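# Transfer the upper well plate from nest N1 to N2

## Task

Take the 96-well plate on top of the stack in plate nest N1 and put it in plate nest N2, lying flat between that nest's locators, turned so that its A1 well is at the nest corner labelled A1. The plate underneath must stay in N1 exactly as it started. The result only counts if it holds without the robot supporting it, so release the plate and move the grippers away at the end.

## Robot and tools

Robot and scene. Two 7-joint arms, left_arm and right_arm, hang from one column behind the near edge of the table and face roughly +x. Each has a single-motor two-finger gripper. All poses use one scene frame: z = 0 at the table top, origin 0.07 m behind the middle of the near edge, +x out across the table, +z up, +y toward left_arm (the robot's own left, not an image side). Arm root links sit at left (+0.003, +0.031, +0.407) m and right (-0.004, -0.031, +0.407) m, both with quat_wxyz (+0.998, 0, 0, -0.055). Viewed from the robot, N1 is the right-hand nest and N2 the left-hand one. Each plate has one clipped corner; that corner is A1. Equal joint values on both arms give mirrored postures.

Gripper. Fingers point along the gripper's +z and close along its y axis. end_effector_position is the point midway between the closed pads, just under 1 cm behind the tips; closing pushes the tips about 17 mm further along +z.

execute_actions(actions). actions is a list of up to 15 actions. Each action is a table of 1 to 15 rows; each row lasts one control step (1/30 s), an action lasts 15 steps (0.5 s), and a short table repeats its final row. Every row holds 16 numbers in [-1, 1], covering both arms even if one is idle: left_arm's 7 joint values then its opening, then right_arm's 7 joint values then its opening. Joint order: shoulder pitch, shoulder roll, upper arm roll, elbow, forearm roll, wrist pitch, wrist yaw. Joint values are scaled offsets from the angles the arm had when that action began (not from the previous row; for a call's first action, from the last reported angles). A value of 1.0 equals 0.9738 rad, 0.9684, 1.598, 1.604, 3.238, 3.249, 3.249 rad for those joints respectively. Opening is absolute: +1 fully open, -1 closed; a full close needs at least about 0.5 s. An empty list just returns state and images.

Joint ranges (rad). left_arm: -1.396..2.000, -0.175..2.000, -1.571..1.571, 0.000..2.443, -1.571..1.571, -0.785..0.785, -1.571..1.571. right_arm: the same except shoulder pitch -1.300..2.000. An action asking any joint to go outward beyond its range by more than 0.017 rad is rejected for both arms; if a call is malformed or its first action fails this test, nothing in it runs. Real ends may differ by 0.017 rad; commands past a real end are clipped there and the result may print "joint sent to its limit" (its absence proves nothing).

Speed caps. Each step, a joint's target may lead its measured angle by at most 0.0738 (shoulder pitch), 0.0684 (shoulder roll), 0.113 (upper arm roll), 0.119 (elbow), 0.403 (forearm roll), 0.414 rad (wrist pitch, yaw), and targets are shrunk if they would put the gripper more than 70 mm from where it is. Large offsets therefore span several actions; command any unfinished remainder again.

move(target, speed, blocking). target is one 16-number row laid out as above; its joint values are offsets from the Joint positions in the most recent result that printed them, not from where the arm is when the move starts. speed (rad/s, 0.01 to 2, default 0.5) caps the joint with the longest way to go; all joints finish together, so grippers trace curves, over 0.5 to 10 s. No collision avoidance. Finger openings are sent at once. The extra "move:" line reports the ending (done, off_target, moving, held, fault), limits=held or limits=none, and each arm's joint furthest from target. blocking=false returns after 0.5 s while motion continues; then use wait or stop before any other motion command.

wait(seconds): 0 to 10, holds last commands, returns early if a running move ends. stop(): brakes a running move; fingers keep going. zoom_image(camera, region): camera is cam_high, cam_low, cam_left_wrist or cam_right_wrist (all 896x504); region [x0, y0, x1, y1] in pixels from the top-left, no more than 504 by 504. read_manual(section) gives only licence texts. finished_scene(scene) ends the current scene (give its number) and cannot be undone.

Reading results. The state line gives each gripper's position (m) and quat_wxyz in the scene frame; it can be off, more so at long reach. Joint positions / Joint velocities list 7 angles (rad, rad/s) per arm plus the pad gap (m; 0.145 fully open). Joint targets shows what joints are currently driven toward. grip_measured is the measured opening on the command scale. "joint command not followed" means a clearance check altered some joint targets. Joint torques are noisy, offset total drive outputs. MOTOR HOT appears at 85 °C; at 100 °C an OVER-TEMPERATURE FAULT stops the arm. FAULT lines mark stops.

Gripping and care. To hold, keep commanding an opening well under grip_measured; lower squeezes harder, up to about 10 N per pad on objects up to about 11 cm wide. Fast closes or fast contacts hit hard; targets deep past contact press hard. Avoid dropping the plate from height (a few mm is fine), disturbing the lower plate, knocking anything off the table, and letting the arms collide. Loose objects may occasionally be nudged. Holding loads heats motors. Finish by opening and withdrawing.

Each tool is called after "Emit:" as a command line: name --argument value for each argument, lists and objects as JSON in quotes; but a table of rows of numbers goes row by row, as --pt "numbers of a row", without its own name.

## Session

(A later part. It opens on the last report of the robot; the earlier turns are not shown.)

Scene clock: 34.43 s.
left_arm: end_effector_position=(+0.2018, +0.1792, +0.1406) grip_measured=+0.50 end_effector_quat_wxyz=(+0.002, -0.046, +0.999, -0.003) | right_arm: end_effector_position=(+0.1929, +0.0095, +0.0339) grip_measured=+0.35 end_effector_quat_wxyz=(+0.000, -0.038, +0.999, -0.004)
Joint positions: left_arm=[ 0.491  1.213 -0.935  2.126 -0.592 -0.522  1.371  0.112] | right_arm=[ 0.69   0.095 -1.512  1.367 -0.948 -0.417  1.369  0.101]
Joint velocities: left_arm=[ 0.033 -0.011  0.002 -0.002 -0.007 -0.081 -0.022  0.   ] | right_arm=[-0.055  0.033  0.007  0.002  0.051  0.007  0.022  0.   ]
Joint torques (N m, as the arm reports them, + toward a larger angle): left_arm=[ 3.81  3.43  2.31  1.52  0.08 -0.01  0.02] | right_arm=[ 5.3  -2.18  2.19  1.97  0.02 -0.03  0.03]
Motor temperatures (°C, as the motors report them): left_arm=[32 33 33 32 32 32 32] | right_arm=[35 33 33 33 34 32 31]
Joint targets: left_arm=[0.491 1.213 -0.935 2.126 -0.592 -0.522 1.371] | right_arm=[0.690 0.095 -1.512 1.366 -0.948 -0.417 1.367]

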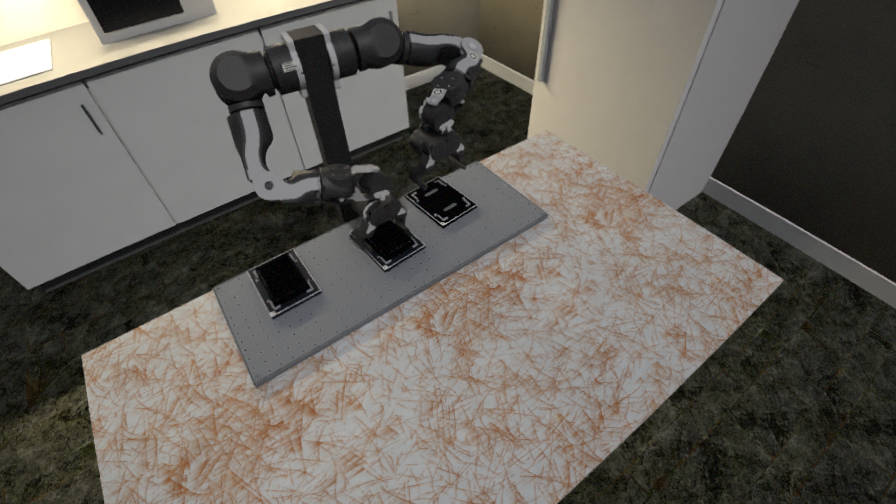

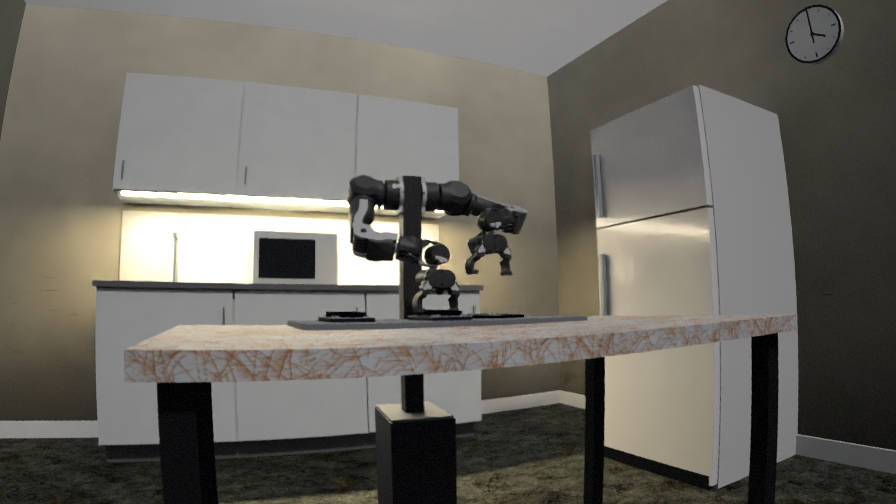

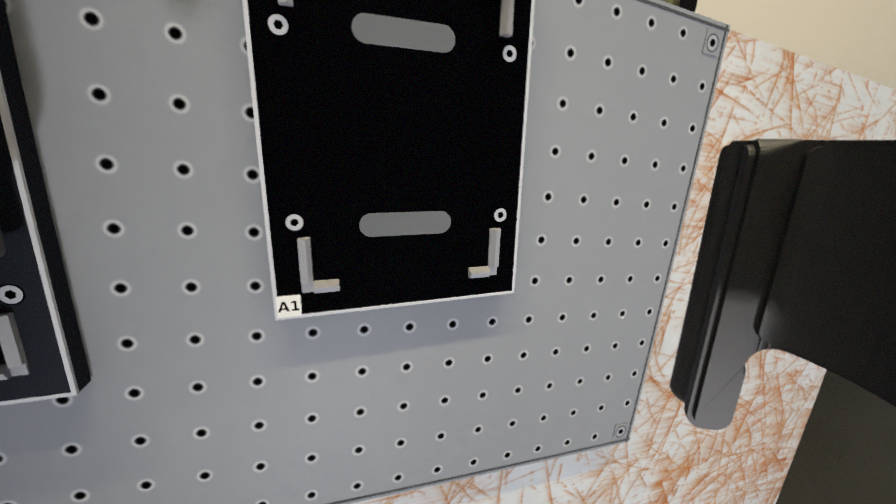

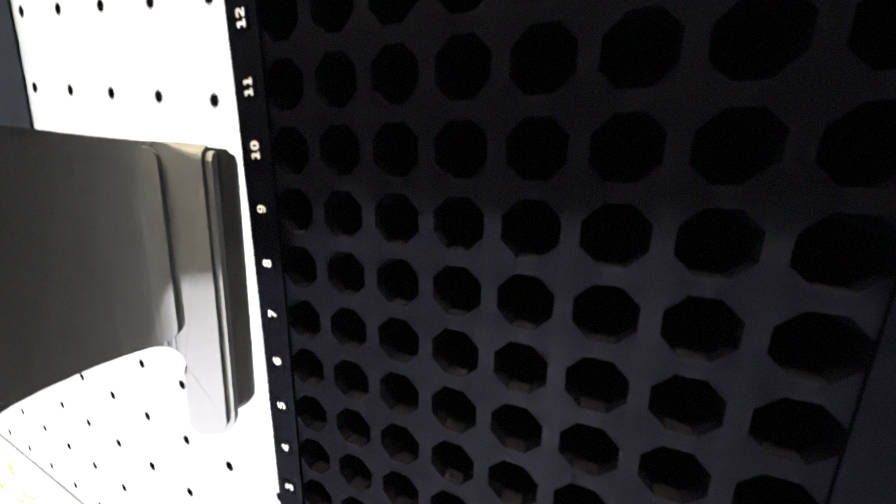

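Emit:
move --target '[0,0,0,0,0,0,0,0.5, 0.045,0.024,0.022,0.079,0.025,0.009,0.037,0.42]' --speed 0.2

Emit:
zoom_image --camera "cam_high" --region '[350,210,430,270]'

Scene clock: 35.70 s.
left_arm: end_effector_position=(+0.2018, +0.1792, +0.1406) grip_measured=+0.50 end_effector_quat_wxyz=(+0.002, -0.046, +0.999, -0.003) | right_arm: end_effector_position=(+0.1927, +0.0102, +0.0632) grip_measured=+0.42 end_effector_quat_wxyz=(+0.002, -0.041, +0.999, -0.003)
Joint positions: left_arm=[ 0.491  1.213 -0.935  2.126 -0.592 -0.522  1.371  0.112] | right_arm=[ 0.732  0.116 -1.48   1.491 -0.868 -0.39   1.483  0.106]
Joint velocities: left_arm=[-0.033 -0.011  0.007  0.017 -0.051  0.066  0.037  0.   ] | right_arm=[ 0.033 -0.033 -0.017  0.007 -0.022 -0.066  0.007  0.   ]
Joint torques (N m, as the arm reports them, + toward a larger angle): left_arm=[ 3.84  3.3   2.32  1.56  0.09 -0.01  0.03] | right_arm=[ 5.94 -1.83  2.97  2.44  0.09  0.06  0.24]
Motor temperatures (°C, as the motors report them): left_arm=[32 33 33 32 32 32 32] | right_arm=[35 33 33 33 34 32 31]
Joint targets: left_arm=[0.491 1.213 -0.935 2.126 -0.592 -0.522 1.371] | right_arm=[0.734 0.118 -1.477 1.493 -0.867 -0.387 1.489]
move: done; limits=none; left_arm: farthest joint: the shoulder pitch, 0.000 radians from its target (0.000 radians at the start); right_arm: farthest joint: the wrist yaw, 0.006 radians from its target (0.121 radians at the start)

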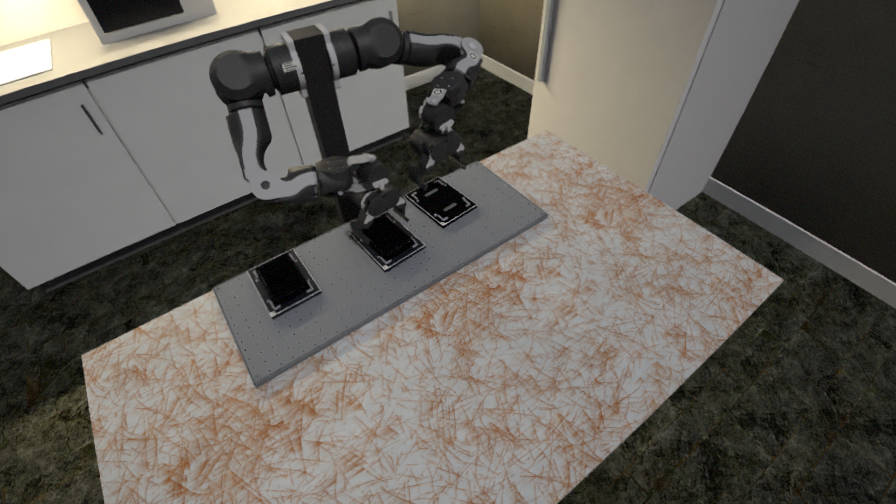

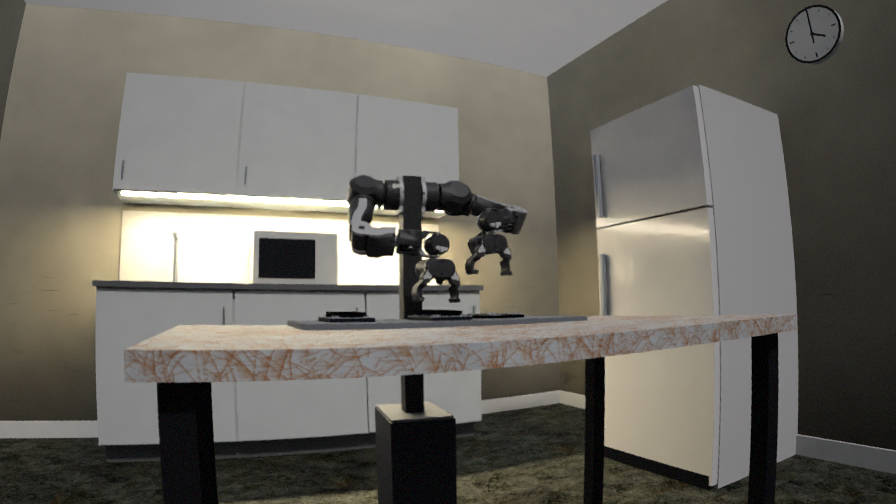

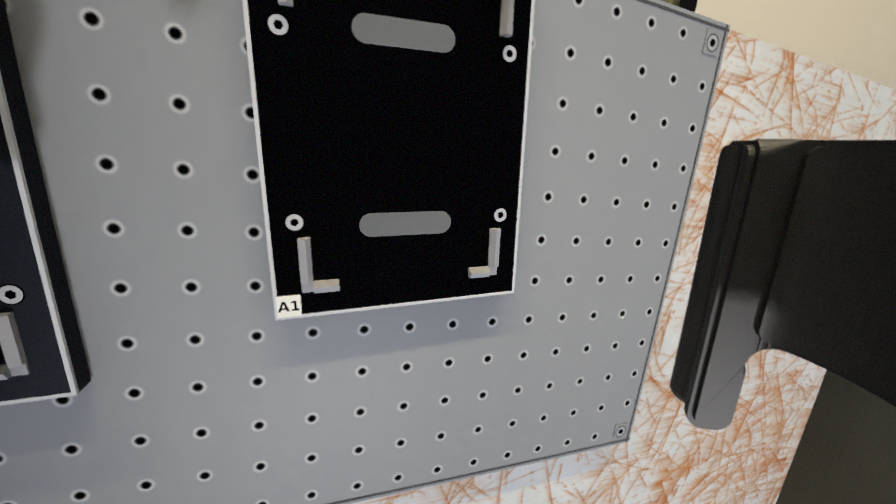

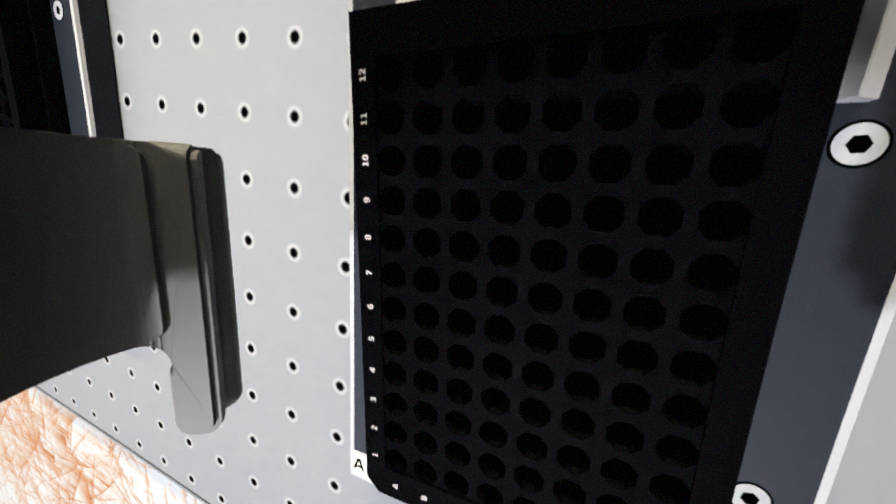

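Region (350, 210, 430, 270) of cam_high's 896x504 image, scaled by 6.300, with more detail than that image has; it fills the top 378 rows of this view, and the rest is white.

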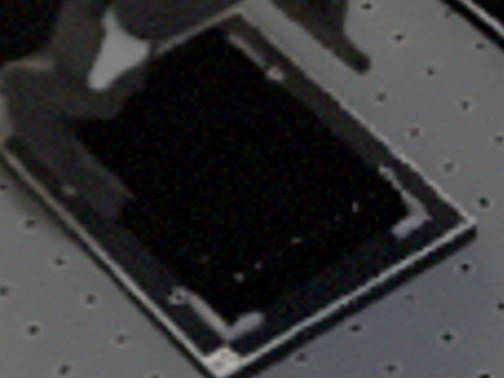

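Emit:
move --target '[0.2865,-0.8454,-0.3431,-0.2928,-0.054,0.1326,0.0134,0.5, 0.0698,0.9128,0.0188,0.2862,-0.0253,-0.0954,-0.118,0.42]' --speed 0.7

Emit:
zoom_image --camera "cam_low" --region '[400,285,470,330]'

Scene clock: 38.07 s.
left_arm: end_effector_position=(+0.2023, +0.0089, +0.0650) grip_measured=+0.50 end_effector_quat_wxyz=(-0.004, -0.038, +0.999, -0.005) | right_arm: end_effector_position=(+0.1781, -0.1849, +0.0905) grip_measured=+0.42 end_effector_quat_wxyz=(+0.018, -0.055, +0.998, -0.004)
Joint positions: left_arm=[ 0.768  0.394 -1.48   1.659 -0.765 -0.094  1.409  0.112] | right_arm=[ 0.797  1.001 -1.454  1.949 -0.949 -0.697  1.105  0.106]
Joint velocities: left_arm=[ 0.077  0.055 -0.002  0.002  0.081  0.007  0.022  0.   ] | right_arm=[-0.011 -0.011 -0.002 -0.012 -0.007 -0.022  0.037 -0.   ]
Joint torques (N m, as the arm reports them, + toward a larger angle): left_arm=[ 6.14 -0.18  1.54  1.93  0.05  0.07  0.19] | right_arm=[ 5.26  2.37  3.43  1.78 -0.06 -0.12 -0.09]
Motor temperatures (°C, as the motors report them): left_arm=[32 33 33 32 32 32 32] | right_arm=[35 33 33 33 34 32 31]
Joint targets: left_arm=[0.770 0.394 -1.483 1.657 -0.767 -0.091 1.414] | right_arm=[0.800 1.000 -1.450 1.951 -0.951 -0.700 1.100]
move: done; limits=none; left_arm: farthest joint: the wrist yaw, 0.006 radians from its target (0.044 radians at the start); right_arm: farthest joint: the wrist yaw, 0.006 radians from its target (0.384 radians at the start)

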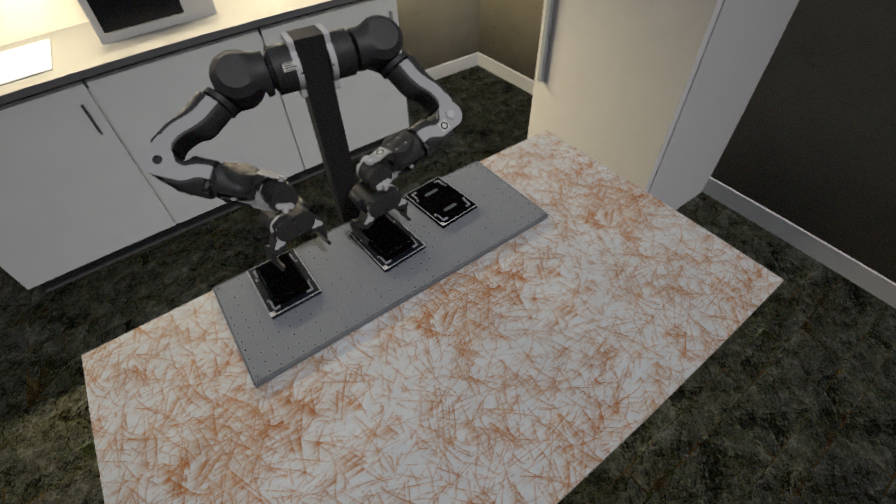

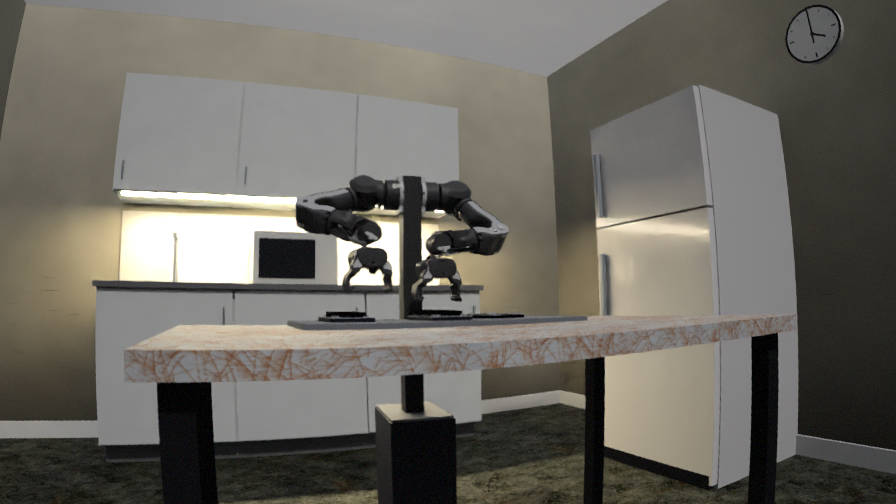

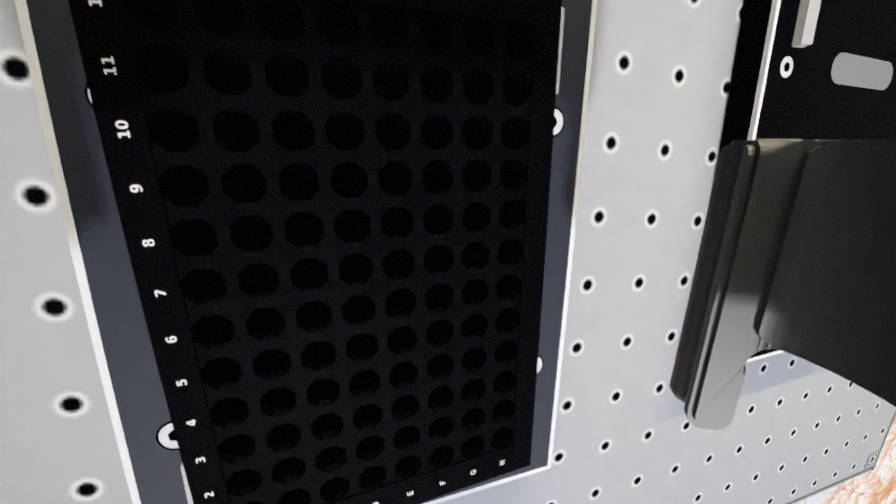

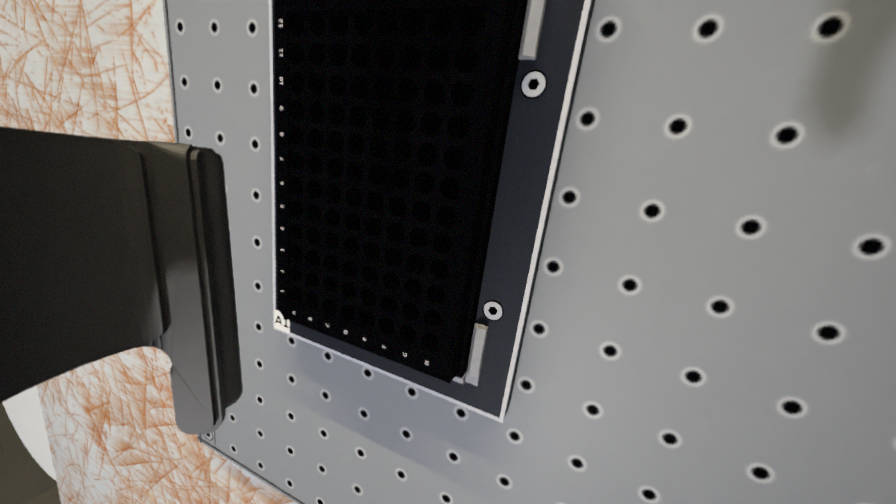

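Region (400, 285, 470, 330) of cam_low's 896x504 image, scaled by 7.200, with more detail than that image has; it fills the top 324 rows of this view, and the rest is white.

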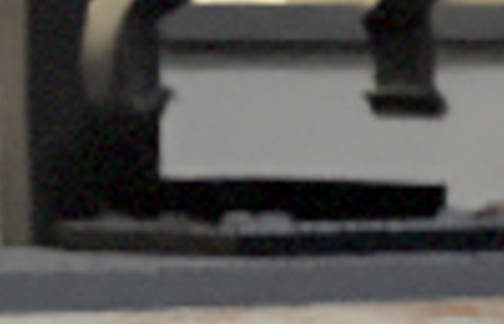

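Emit:
zoom_image --camera "cam_high" --region '[345,215,430,272]'

Emit:
zoom_image --camera "cam_high" --region '[245,250,325,320]'

Region (345, 215, 430, 272) of cam_high's 896x504 image, scaled by 5.929, with more detail than that image has; it fills the top 338 rows of this view, and the rest is white.

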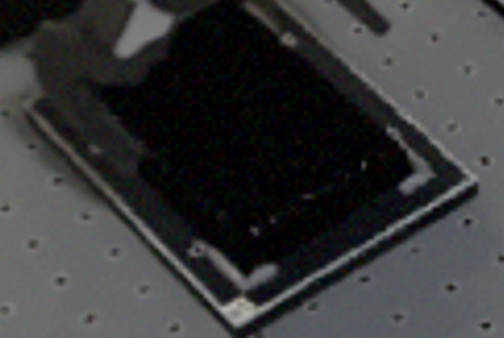

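Region (245, 250, 325, 320) of cam_high's 896x504 image, scaled by 6.300, with more detail than that image has; it fills the top 441 rows of this view, and the rest is white.

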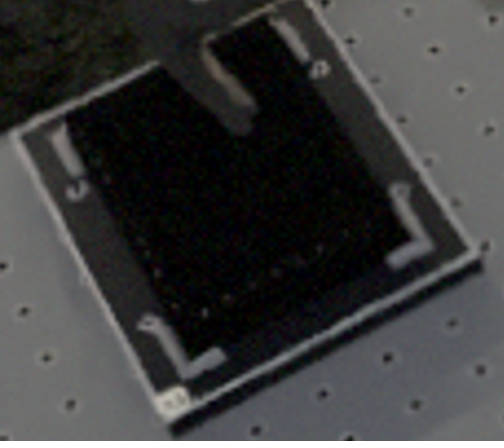

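Emit:
move --target '[-0.0555,-0.0227,-0.0169,-0.0786,-0.0256,-0.0117,-0.0332,0.45, 0,0,0,0,0,0,0,0.42]' --speed 0.15

Emit:
zoom_image --camera "cam_low" --region '[400,285,470,330]'

Scene clock: 39.93 s.
left_arm: end_effector_position=(+0.2072, +0.0133, +0.0343) grip_measured=+0.45 end_effector_quat_wxyz=(+0.006, -0.040, +0.999, -0.001) | right_arm: end_effector_position=(+0.1781, -0.1849, +0.0905) grip_measured=+0.42 end_effector_quat_wxyz=(+0.018, -0.055, +0.998, -0.004)
Joint positions: left_arm=[ 0.716  0.373 -1.503  1.535 -0.846 -0.129  1.306  0.108] | right_arm=[ 0.797  1.001 -1.454  1.949 -0.949 -0.697  1.105  0.106]
Joint velocities: left_arm=[ 0.011  0.033 -0.002 -0.002 -0.081 -0.022  0.051  0.   ] | right_arm=[-0.011  0.011 -0.002  0.002 -0.022 -0.037  0.051 -0.   ]
Joint torques (N m, as the arm reports them, + toward a larger angle): left_arm=[ 5.16 -0.44  1.53  1.95  0.04 -0.13 -0.13] | right_arm=[ 4.5   2.68  2.58  1.43 -0.01 -0.03  0.07]
Motor temperatures (°C, as the motors report them): left_arm=[32 33 33 32 32 32 32] | right_arm=[35 33 33 33 34 32 31]
Joint targets: left_arm=[0.714 0.372 -1.507 1.533 -0.848 -0.132 1.301] | right_arm=[0.797 1.001 -1.454 1.949 -0.949 -0.697 1.105]
move: done; limits=none; left_arm: farthest joint: the wrist yaw, 0.005 radians from its target (0.107 radians at the start); right_arm: farthest joint: the shoulder pitch, 0.000 radians from its target (0.000 radians at the start)

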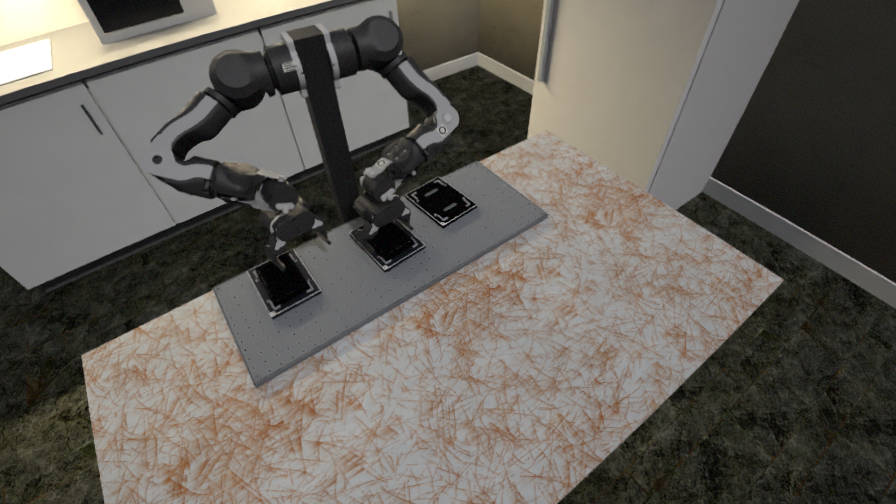

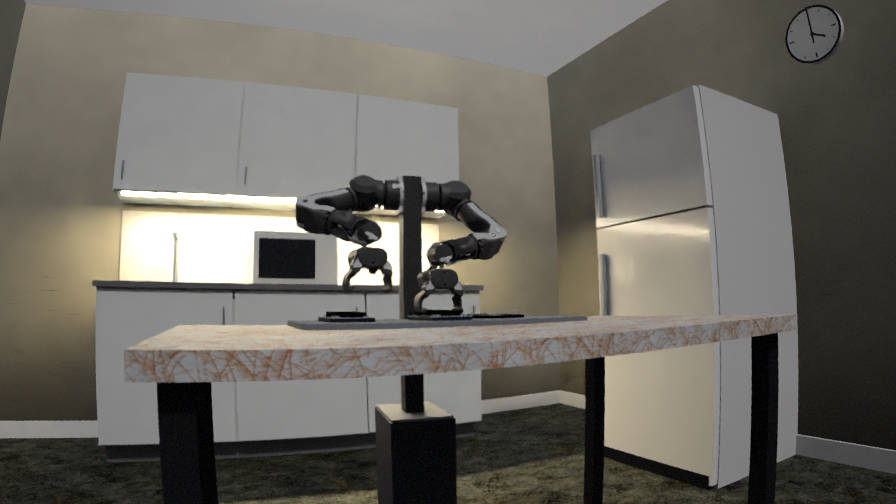

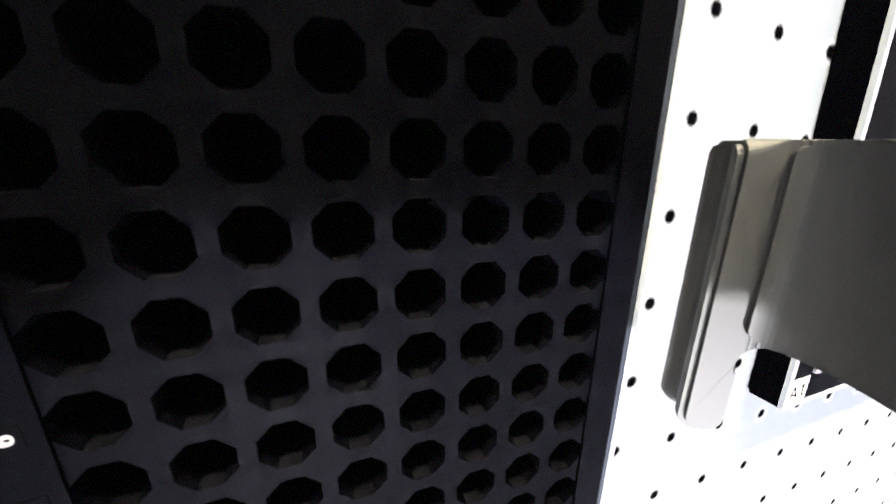

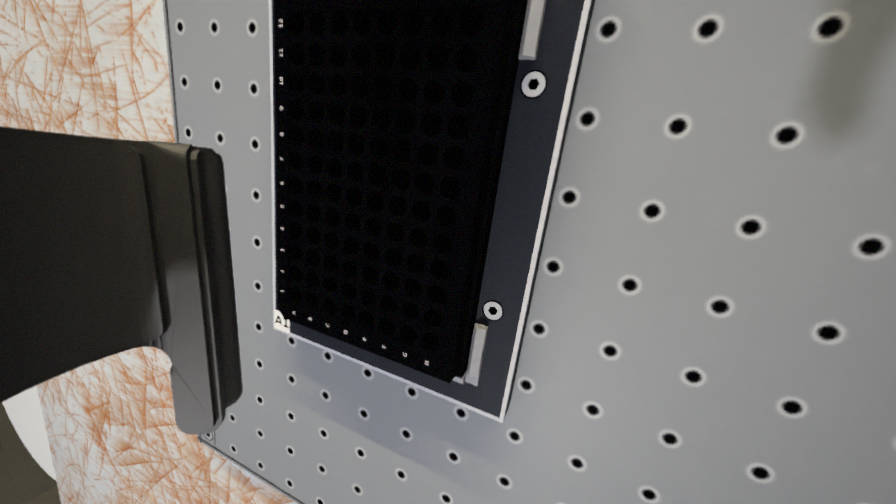

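Region (400, 285, 470, 330) of cam_low's 896x504 image, scaled by 7.200, with more detail than that image has; it fills the top 324 rows of this view, and the rest is white.

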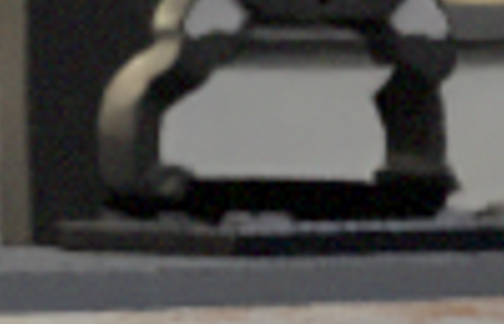

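Emit:
move --target '[-0.008,-0.0205,-0.0031,-0.0095,-0.0034,-0.002,0,0.45, 0,0,0,0,0,0,0,0.42]' --speed 0.06

Emit:
zoom_image --camera "cam_low" --region '[400,285,470,330]'

Scene clock: 40.93 s.
left_arm: end_effector_position=(+0.2056, +0.0085, +0.0329) grip_measured=+0.45 end_effector_quat_wxyz=(+0.006, -0.035, +0.999, -0.002) | right_arm: end_effector_position=(+0.1781, -0.1849, +0.0905) grip_measured=+0.42 end_effector_quat_wxyz=(+0.018, -0.055, +0.998, -0.004)
Joint positions: left_arm=[ 0.71   0.354 -1.505  1.523 -0.855 -0.132  1.306  0.108] | right_arm=[ 0.797  1.001 -1.454  1.949 -0.949 -0.697  1.105  0.106]
Joint velocities: left_arm=[ 0.033 -0.033 -0.007  0.007  0.007 -0.081  0.022 -0.   ] | right_arm=[-0.033  0.033 -0.002  0.012 -0.022 -0.007  0.007 -0.   ]
Joint torques (N m, as the arm reports them, + toward a larger angle): left_arm=[ 4.99 -0.35  1.35  1.81  0.05 -0.12  0.01] | right_arm=[ 4.5   2.67  2.58  1.43 -0.01 -0.03  0.07]
Motor temperatures (°C, as the motors report them): left_arm=[33 33 33 32 32 32 32] | right_arm=[35 33 33 33 34 32 31]
Joint targets: left_arm=[0.708 0.353 -1.508 1.520 -0.857 -0.135 1.306] | right_arm=[0.797 1.001 -1.454 1.949 -0.949 -0.697 1.105]
move: done; limits=none; left_arm: farthest joint: the upper arm roll, 0.003 radians from its target (0.005 radians at the start); right_arm: farthest joint: the shoulder pitch, 0.000 radians from its target (0.000 radians at the start)

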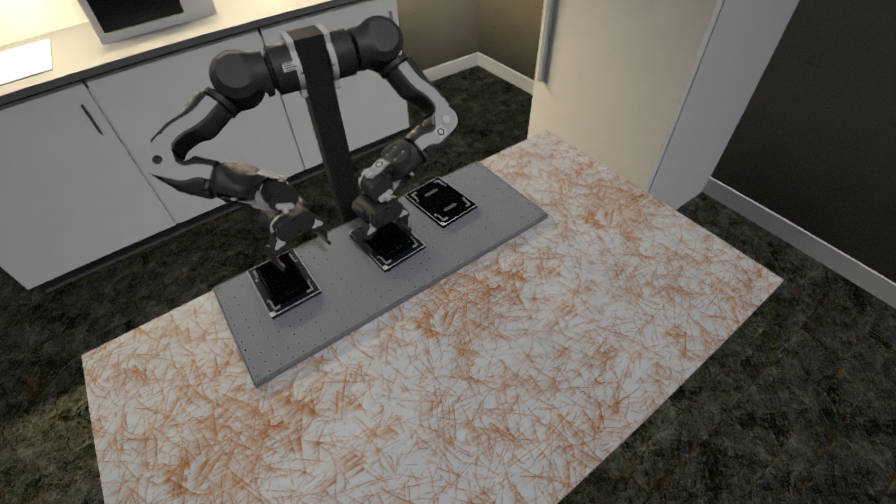

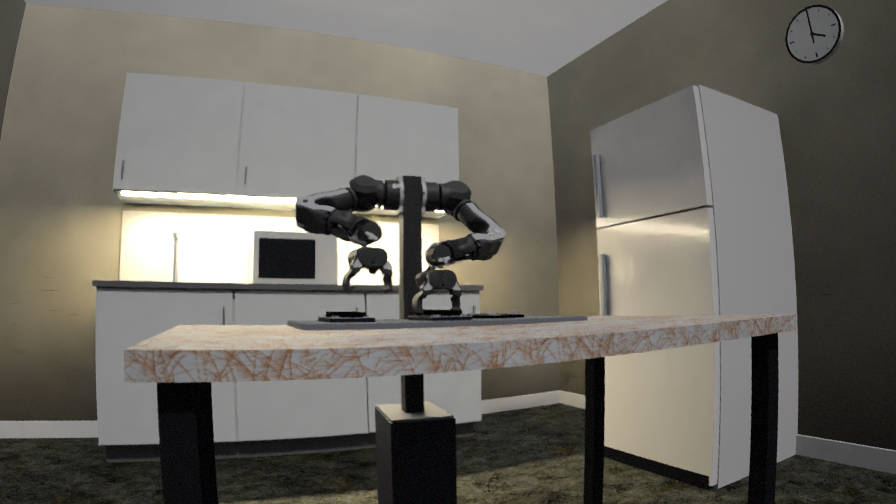

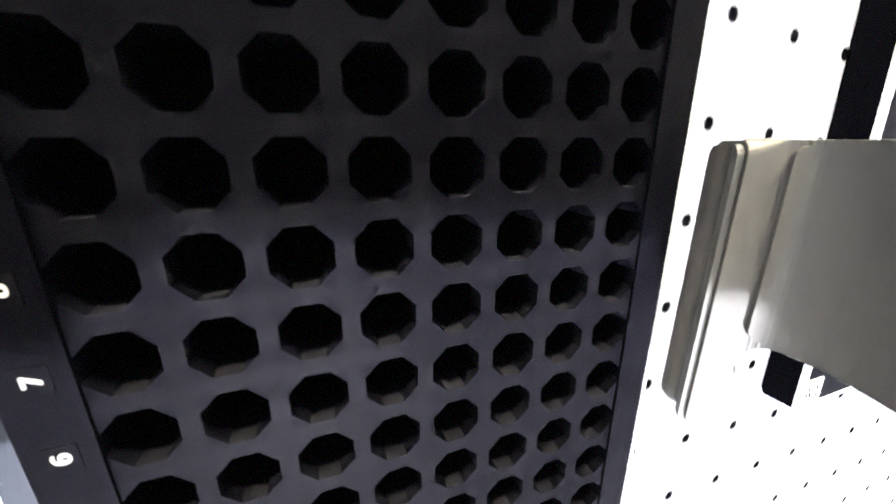

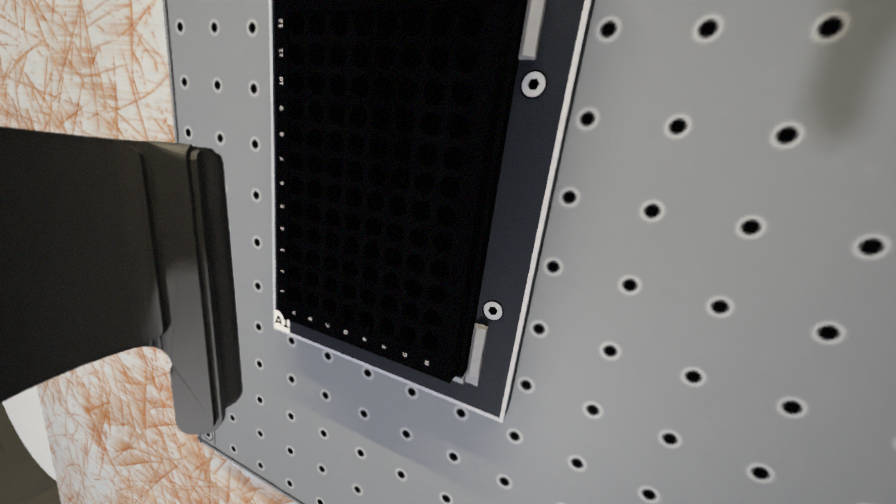

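Region (400, 285, 470, 330) of cam_low's 896x504 image, scaled by 7.200, with more detail than that image has; it fills the top 324 rows of this view, and the rest is white.

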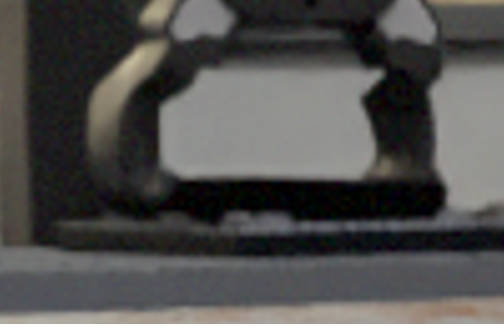

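Emit:
execute_actions --actions '[[[0,0,0,0,0,0,0,0.40,0,0,0,0,0,0,0,0.42],[0,0,0,0,0,0,0,0.36,0,0,0,0,0,0,0,0.42],[0,0,0,0,0,0,0,0.33,0,0,0,0,0,0,0,0.42],[0,0,0,0,0,0,0,0.30,0,0,0,0,0,0,0,0.42],[0,0,0,0,0,0,0,0.27,0,0,0,0,0,0,0,0.42],[0,0,0,0,0,0,0,0.24,0,0,0,0,0,0,0,0.42],[0,0,0,0,0,0,0,0.22,0,0,0,0,0,0,0,0.42],[0,0,0,0,0,0,0,0.20,0,0,0,0,0,0,0,0.42],[0,0,0,0,0,0,0,0.18,0,0,0,0,0,0,0,0.42],[0,0,0,0,0,0,0,0.16,0,0,0,0,0,0,0,0.42],[0,0,0,0,0,0,0,0.14,0,0,0,0,0,0,0,0.42],[0,0,0,0,0,0,0,0.12,0,0,0,0,0,0,0,0.42],[0,0,0,0,0,0,0,0.10,0,0,0,0,0,0,0,0.42]],[[0,0,0,0,0,0,0,0.08,0,0,0,0,0,0,0,0.42],[0,0,0,0,0,0,0,0.06,0,0,0,0,0,0,0,0.42],[0,0,0,0,0,0,0,0.04,0,0,0,0,0,0,0,0.42],[0,0,0,0,0,0,0,0.02,0,0,0,0,0,0,0,0.42],[0,0,0,0,0,0,0,0.0,0,0,0,0,0,0,0,0.42],[0,0,0,0,0,0,0,-0.03,0,0,0,0,0,0,0,0.42],[0,0,0,0,0,0,0,-0.06,0,0,0,0,0,0,0,0.42],[0,0,0,0,0,0,0,-0.09,0,0,0,0,0,0,0,0.42],[0,0,0,0,0,0,0,-0.12,0,0,0,0,0,0,0,0.42],[0,0,0,0,0,0,0,-0.15,0,0,0,0,0,0,0,0.42]]]'

Emit:
zoom_image --camera "cam_low" --region '[400,285,470,330]'

Emit:
zoom_image --camera "cam_right_wrist" --region '[400,0,600,400]'

Scene clock: 42.40 s.
left_arm: end_effector_position=(+0.2056, +0.0085, +0.0329) grip_measured=+0.13 end_effector_quat_wxyz=(+0.006, -0.035, +0.999, -0.002) | right_arm: end_effector_position=(+0.1781, -0.1849, +0.0905) grip_measured=+0.42 end_effector_quat_wxyz=(+0.018, -0.055, +0.998, -0.004)
Joint positions: left_arm=[ 0.71   0.354 -1.505  1.523 -0.855 -0.132  1.306  0.085] | right_arm=[ 0.797  1.001 -1.454  1.949 -0.949 -0.697  1.105  0.106]
Joint velocities: left_arm=[-0.033 -0.033  0.002 -0.012  0.007 -0.022 -0.022  0.   ] | right_arm=[ 0.077 -0.055  0.002  0.002  0.066  0.037  0.037  0.   ]
Joint torques (N m, as the arm reports them, + toward a larger angle): left_arm=[ 5.52 -0.32  2.05  2.4   0.1  -0.02  0.04] | right_arm=[ 4.49  2.68  2.58  1.42  0.   -0.03  0.07]
Motor temperatures (°C, as the motors report them): left_arm=[33 33 33 32 32 32 32] | right_arm=[35 33 33 33 34 32 31]
Joint targets: left_arm=[0.710 0.354 -1.505 1.523 -0.855 -0.132 1.306] | right_arm=[0.797 1.001 -1.454 1.949 -0.949 -0.697 1.105]

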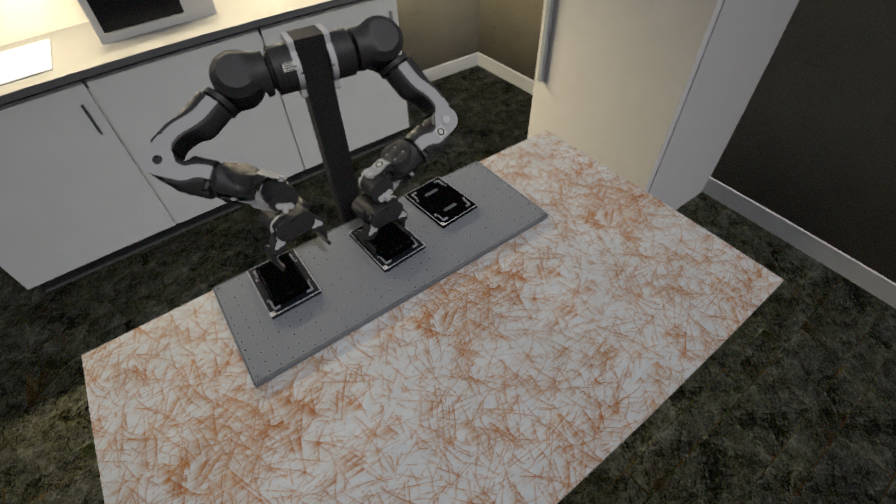

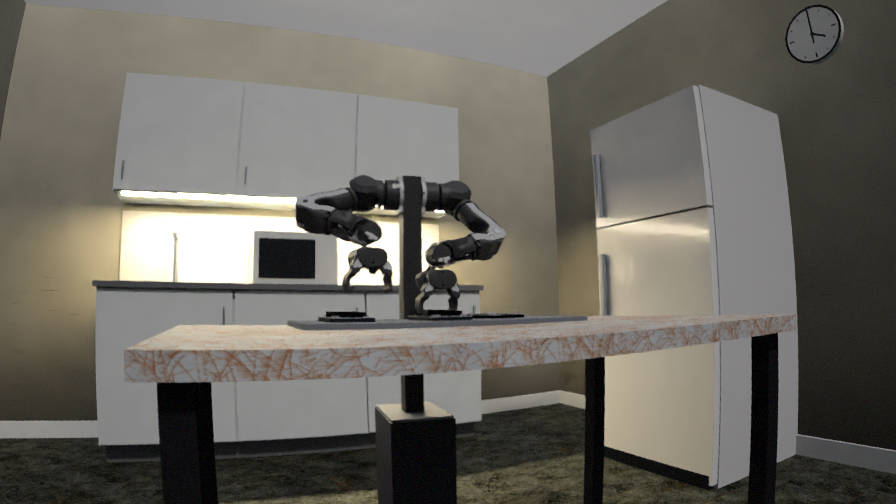

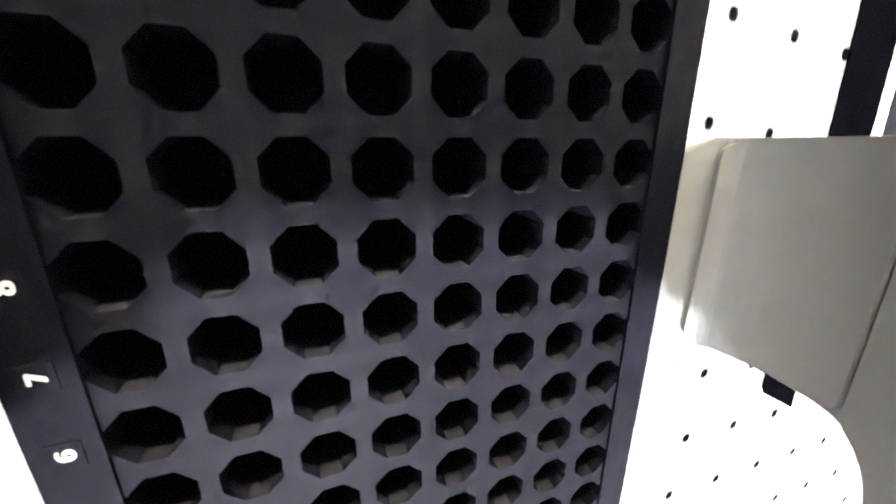

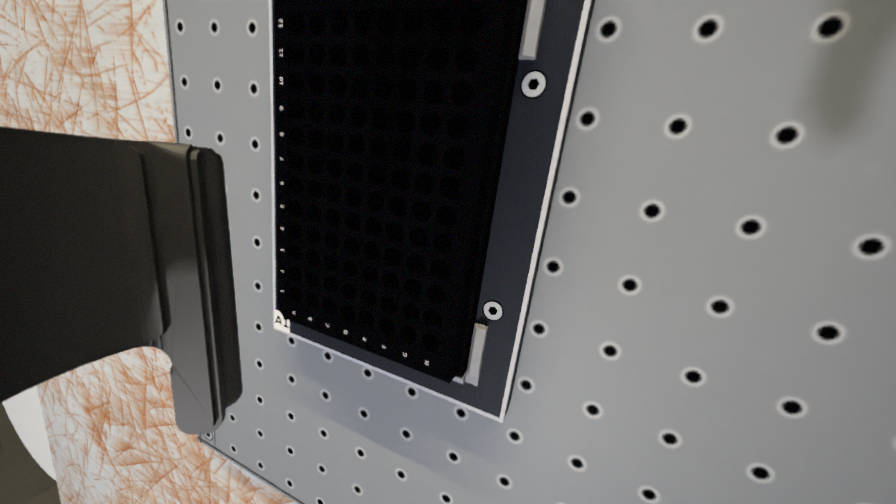

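Region (400, 285, 470, 330) of cam_low's 896x504 image, scaled by 7.200, with more detail than that image has; it fills the top 324 rows of this view, and the rest is white.

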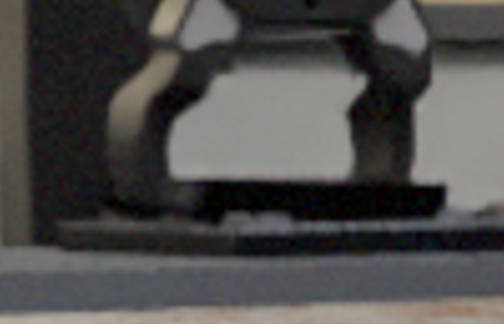

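Region (400, 0, 600, 400) of cam_right_wrist's 896x504 image, scaled by 1.260, with more detail than that image has.

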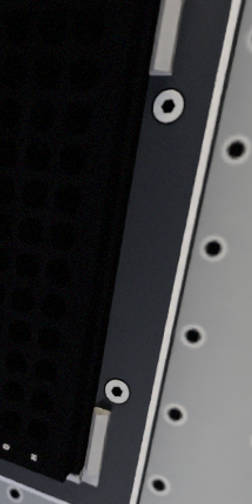

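Emit:
move --target '[0.0705,0.030,0.0153,0.0847,0.0268,0.0138,0.0358,-0.15, 0,0,0,0,0,0,0,0.42]' --speed 0.14

Emit:
zoom_image --camera "cam_low" --region '[400,275,470,330]'

Scene clock: 43.87 s.
left_arm: end_effector_position=(+0.2044, +0.0063, +0.0671) grip_measured=+0.13 end_effector_quat_wxyz=(+0.002, -0.034, +0.999, -0.003) | right_arm: end_effector_position=(+0.1781, -0.1849, +0.0905) grip_measured=+0.42 end_effector_quat_wxyz=(+0.018, -0.055, +0.998, -0.004)
Joint positions: left_arm=[ 0.778  0.382 -1.483  1.657 -0.77  -0.09   1.417  0.085] | right_arm=[ 0.797  1.001 -1.454  1.949 -0.949 -0.697  1.105  0.106]
Joint velocities: left_arm=[-0.033 -0.011  0.012  0.007 -0.037 -0.066  0.051  0.   ] | right_arm=[ 0.011  0.011 -0.012  0.007  0.037 -0.022  0.051 -0.   ]
Joint torques (N m, as the arm reports them, + toward a larger angle): left_arm=[6.06 0.01 2.8  2.52 0.15 0.08 0.2 ] | right_arm=[ 4.51  2.67  2.58  1.43 -0.01 -0.03  0.07]
Motor temperatures (°C, as the motors report them): left_arm=[33 32 33 32 32 32 32] | right_arm=[35 33 33 33 34 32 31]
Joint targets: left_arm=[0.779 0.383 -1.480 1.659 -0.768 -0.088 1.423] | right_arm=[0.797 1.001 -1.454 1.949 -0.949 -0.697 1.105]
move: done; limits=none; left_arm: farthest joint: the wrist yaw, 0.005 radians from its target (0.116 radians at the start); right_arm: farthest joint: the shoulder pitch, 0.000 radians from its target (0.000 radians at the start)

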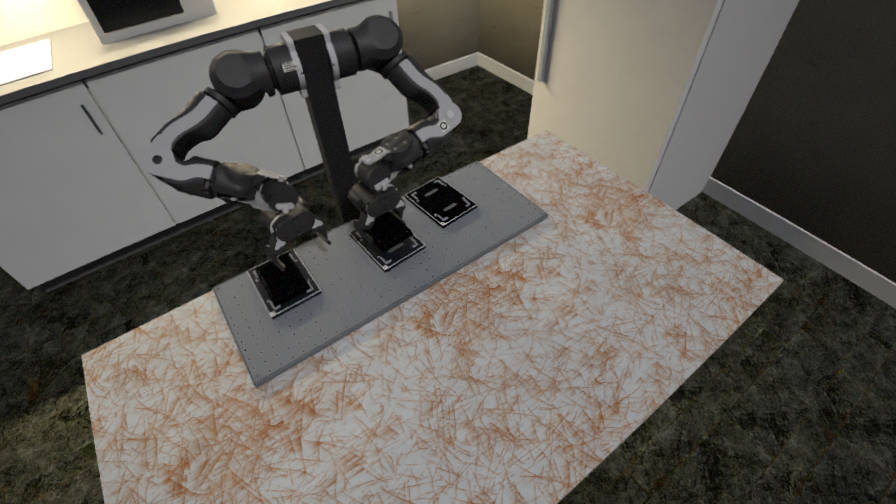

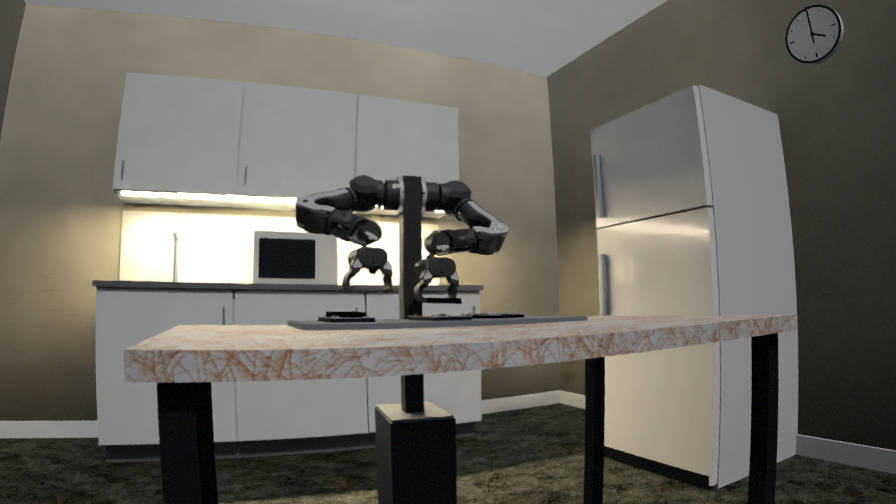

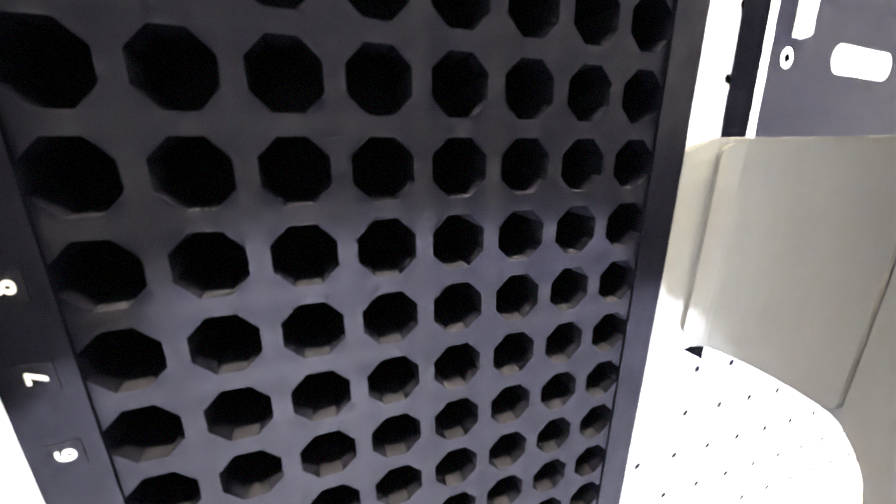

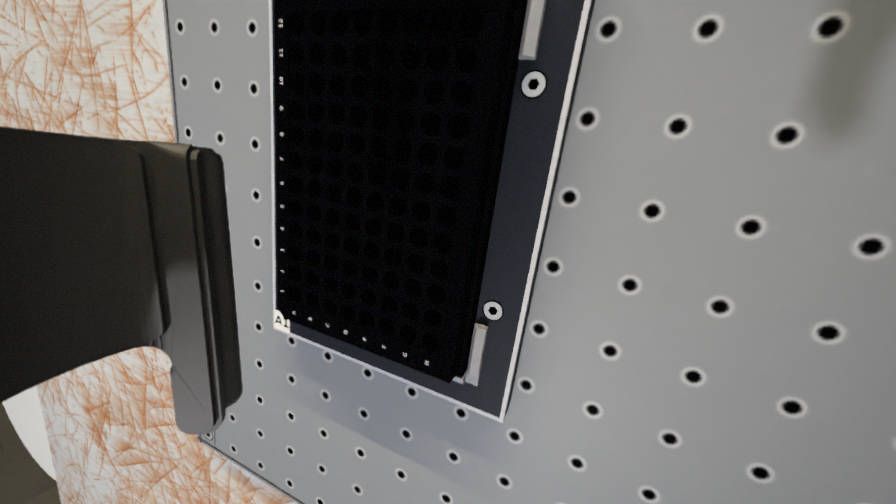

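Region (400, 275, 470, 330) of cam_low's 896x504 image, scaled by 7.200, with more detail than that image has; it fills the top 396 rows of this view, and the rest is white.

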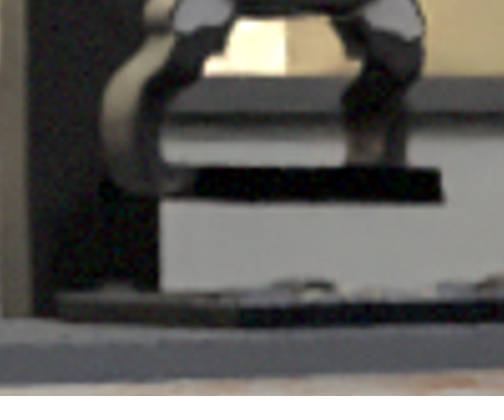

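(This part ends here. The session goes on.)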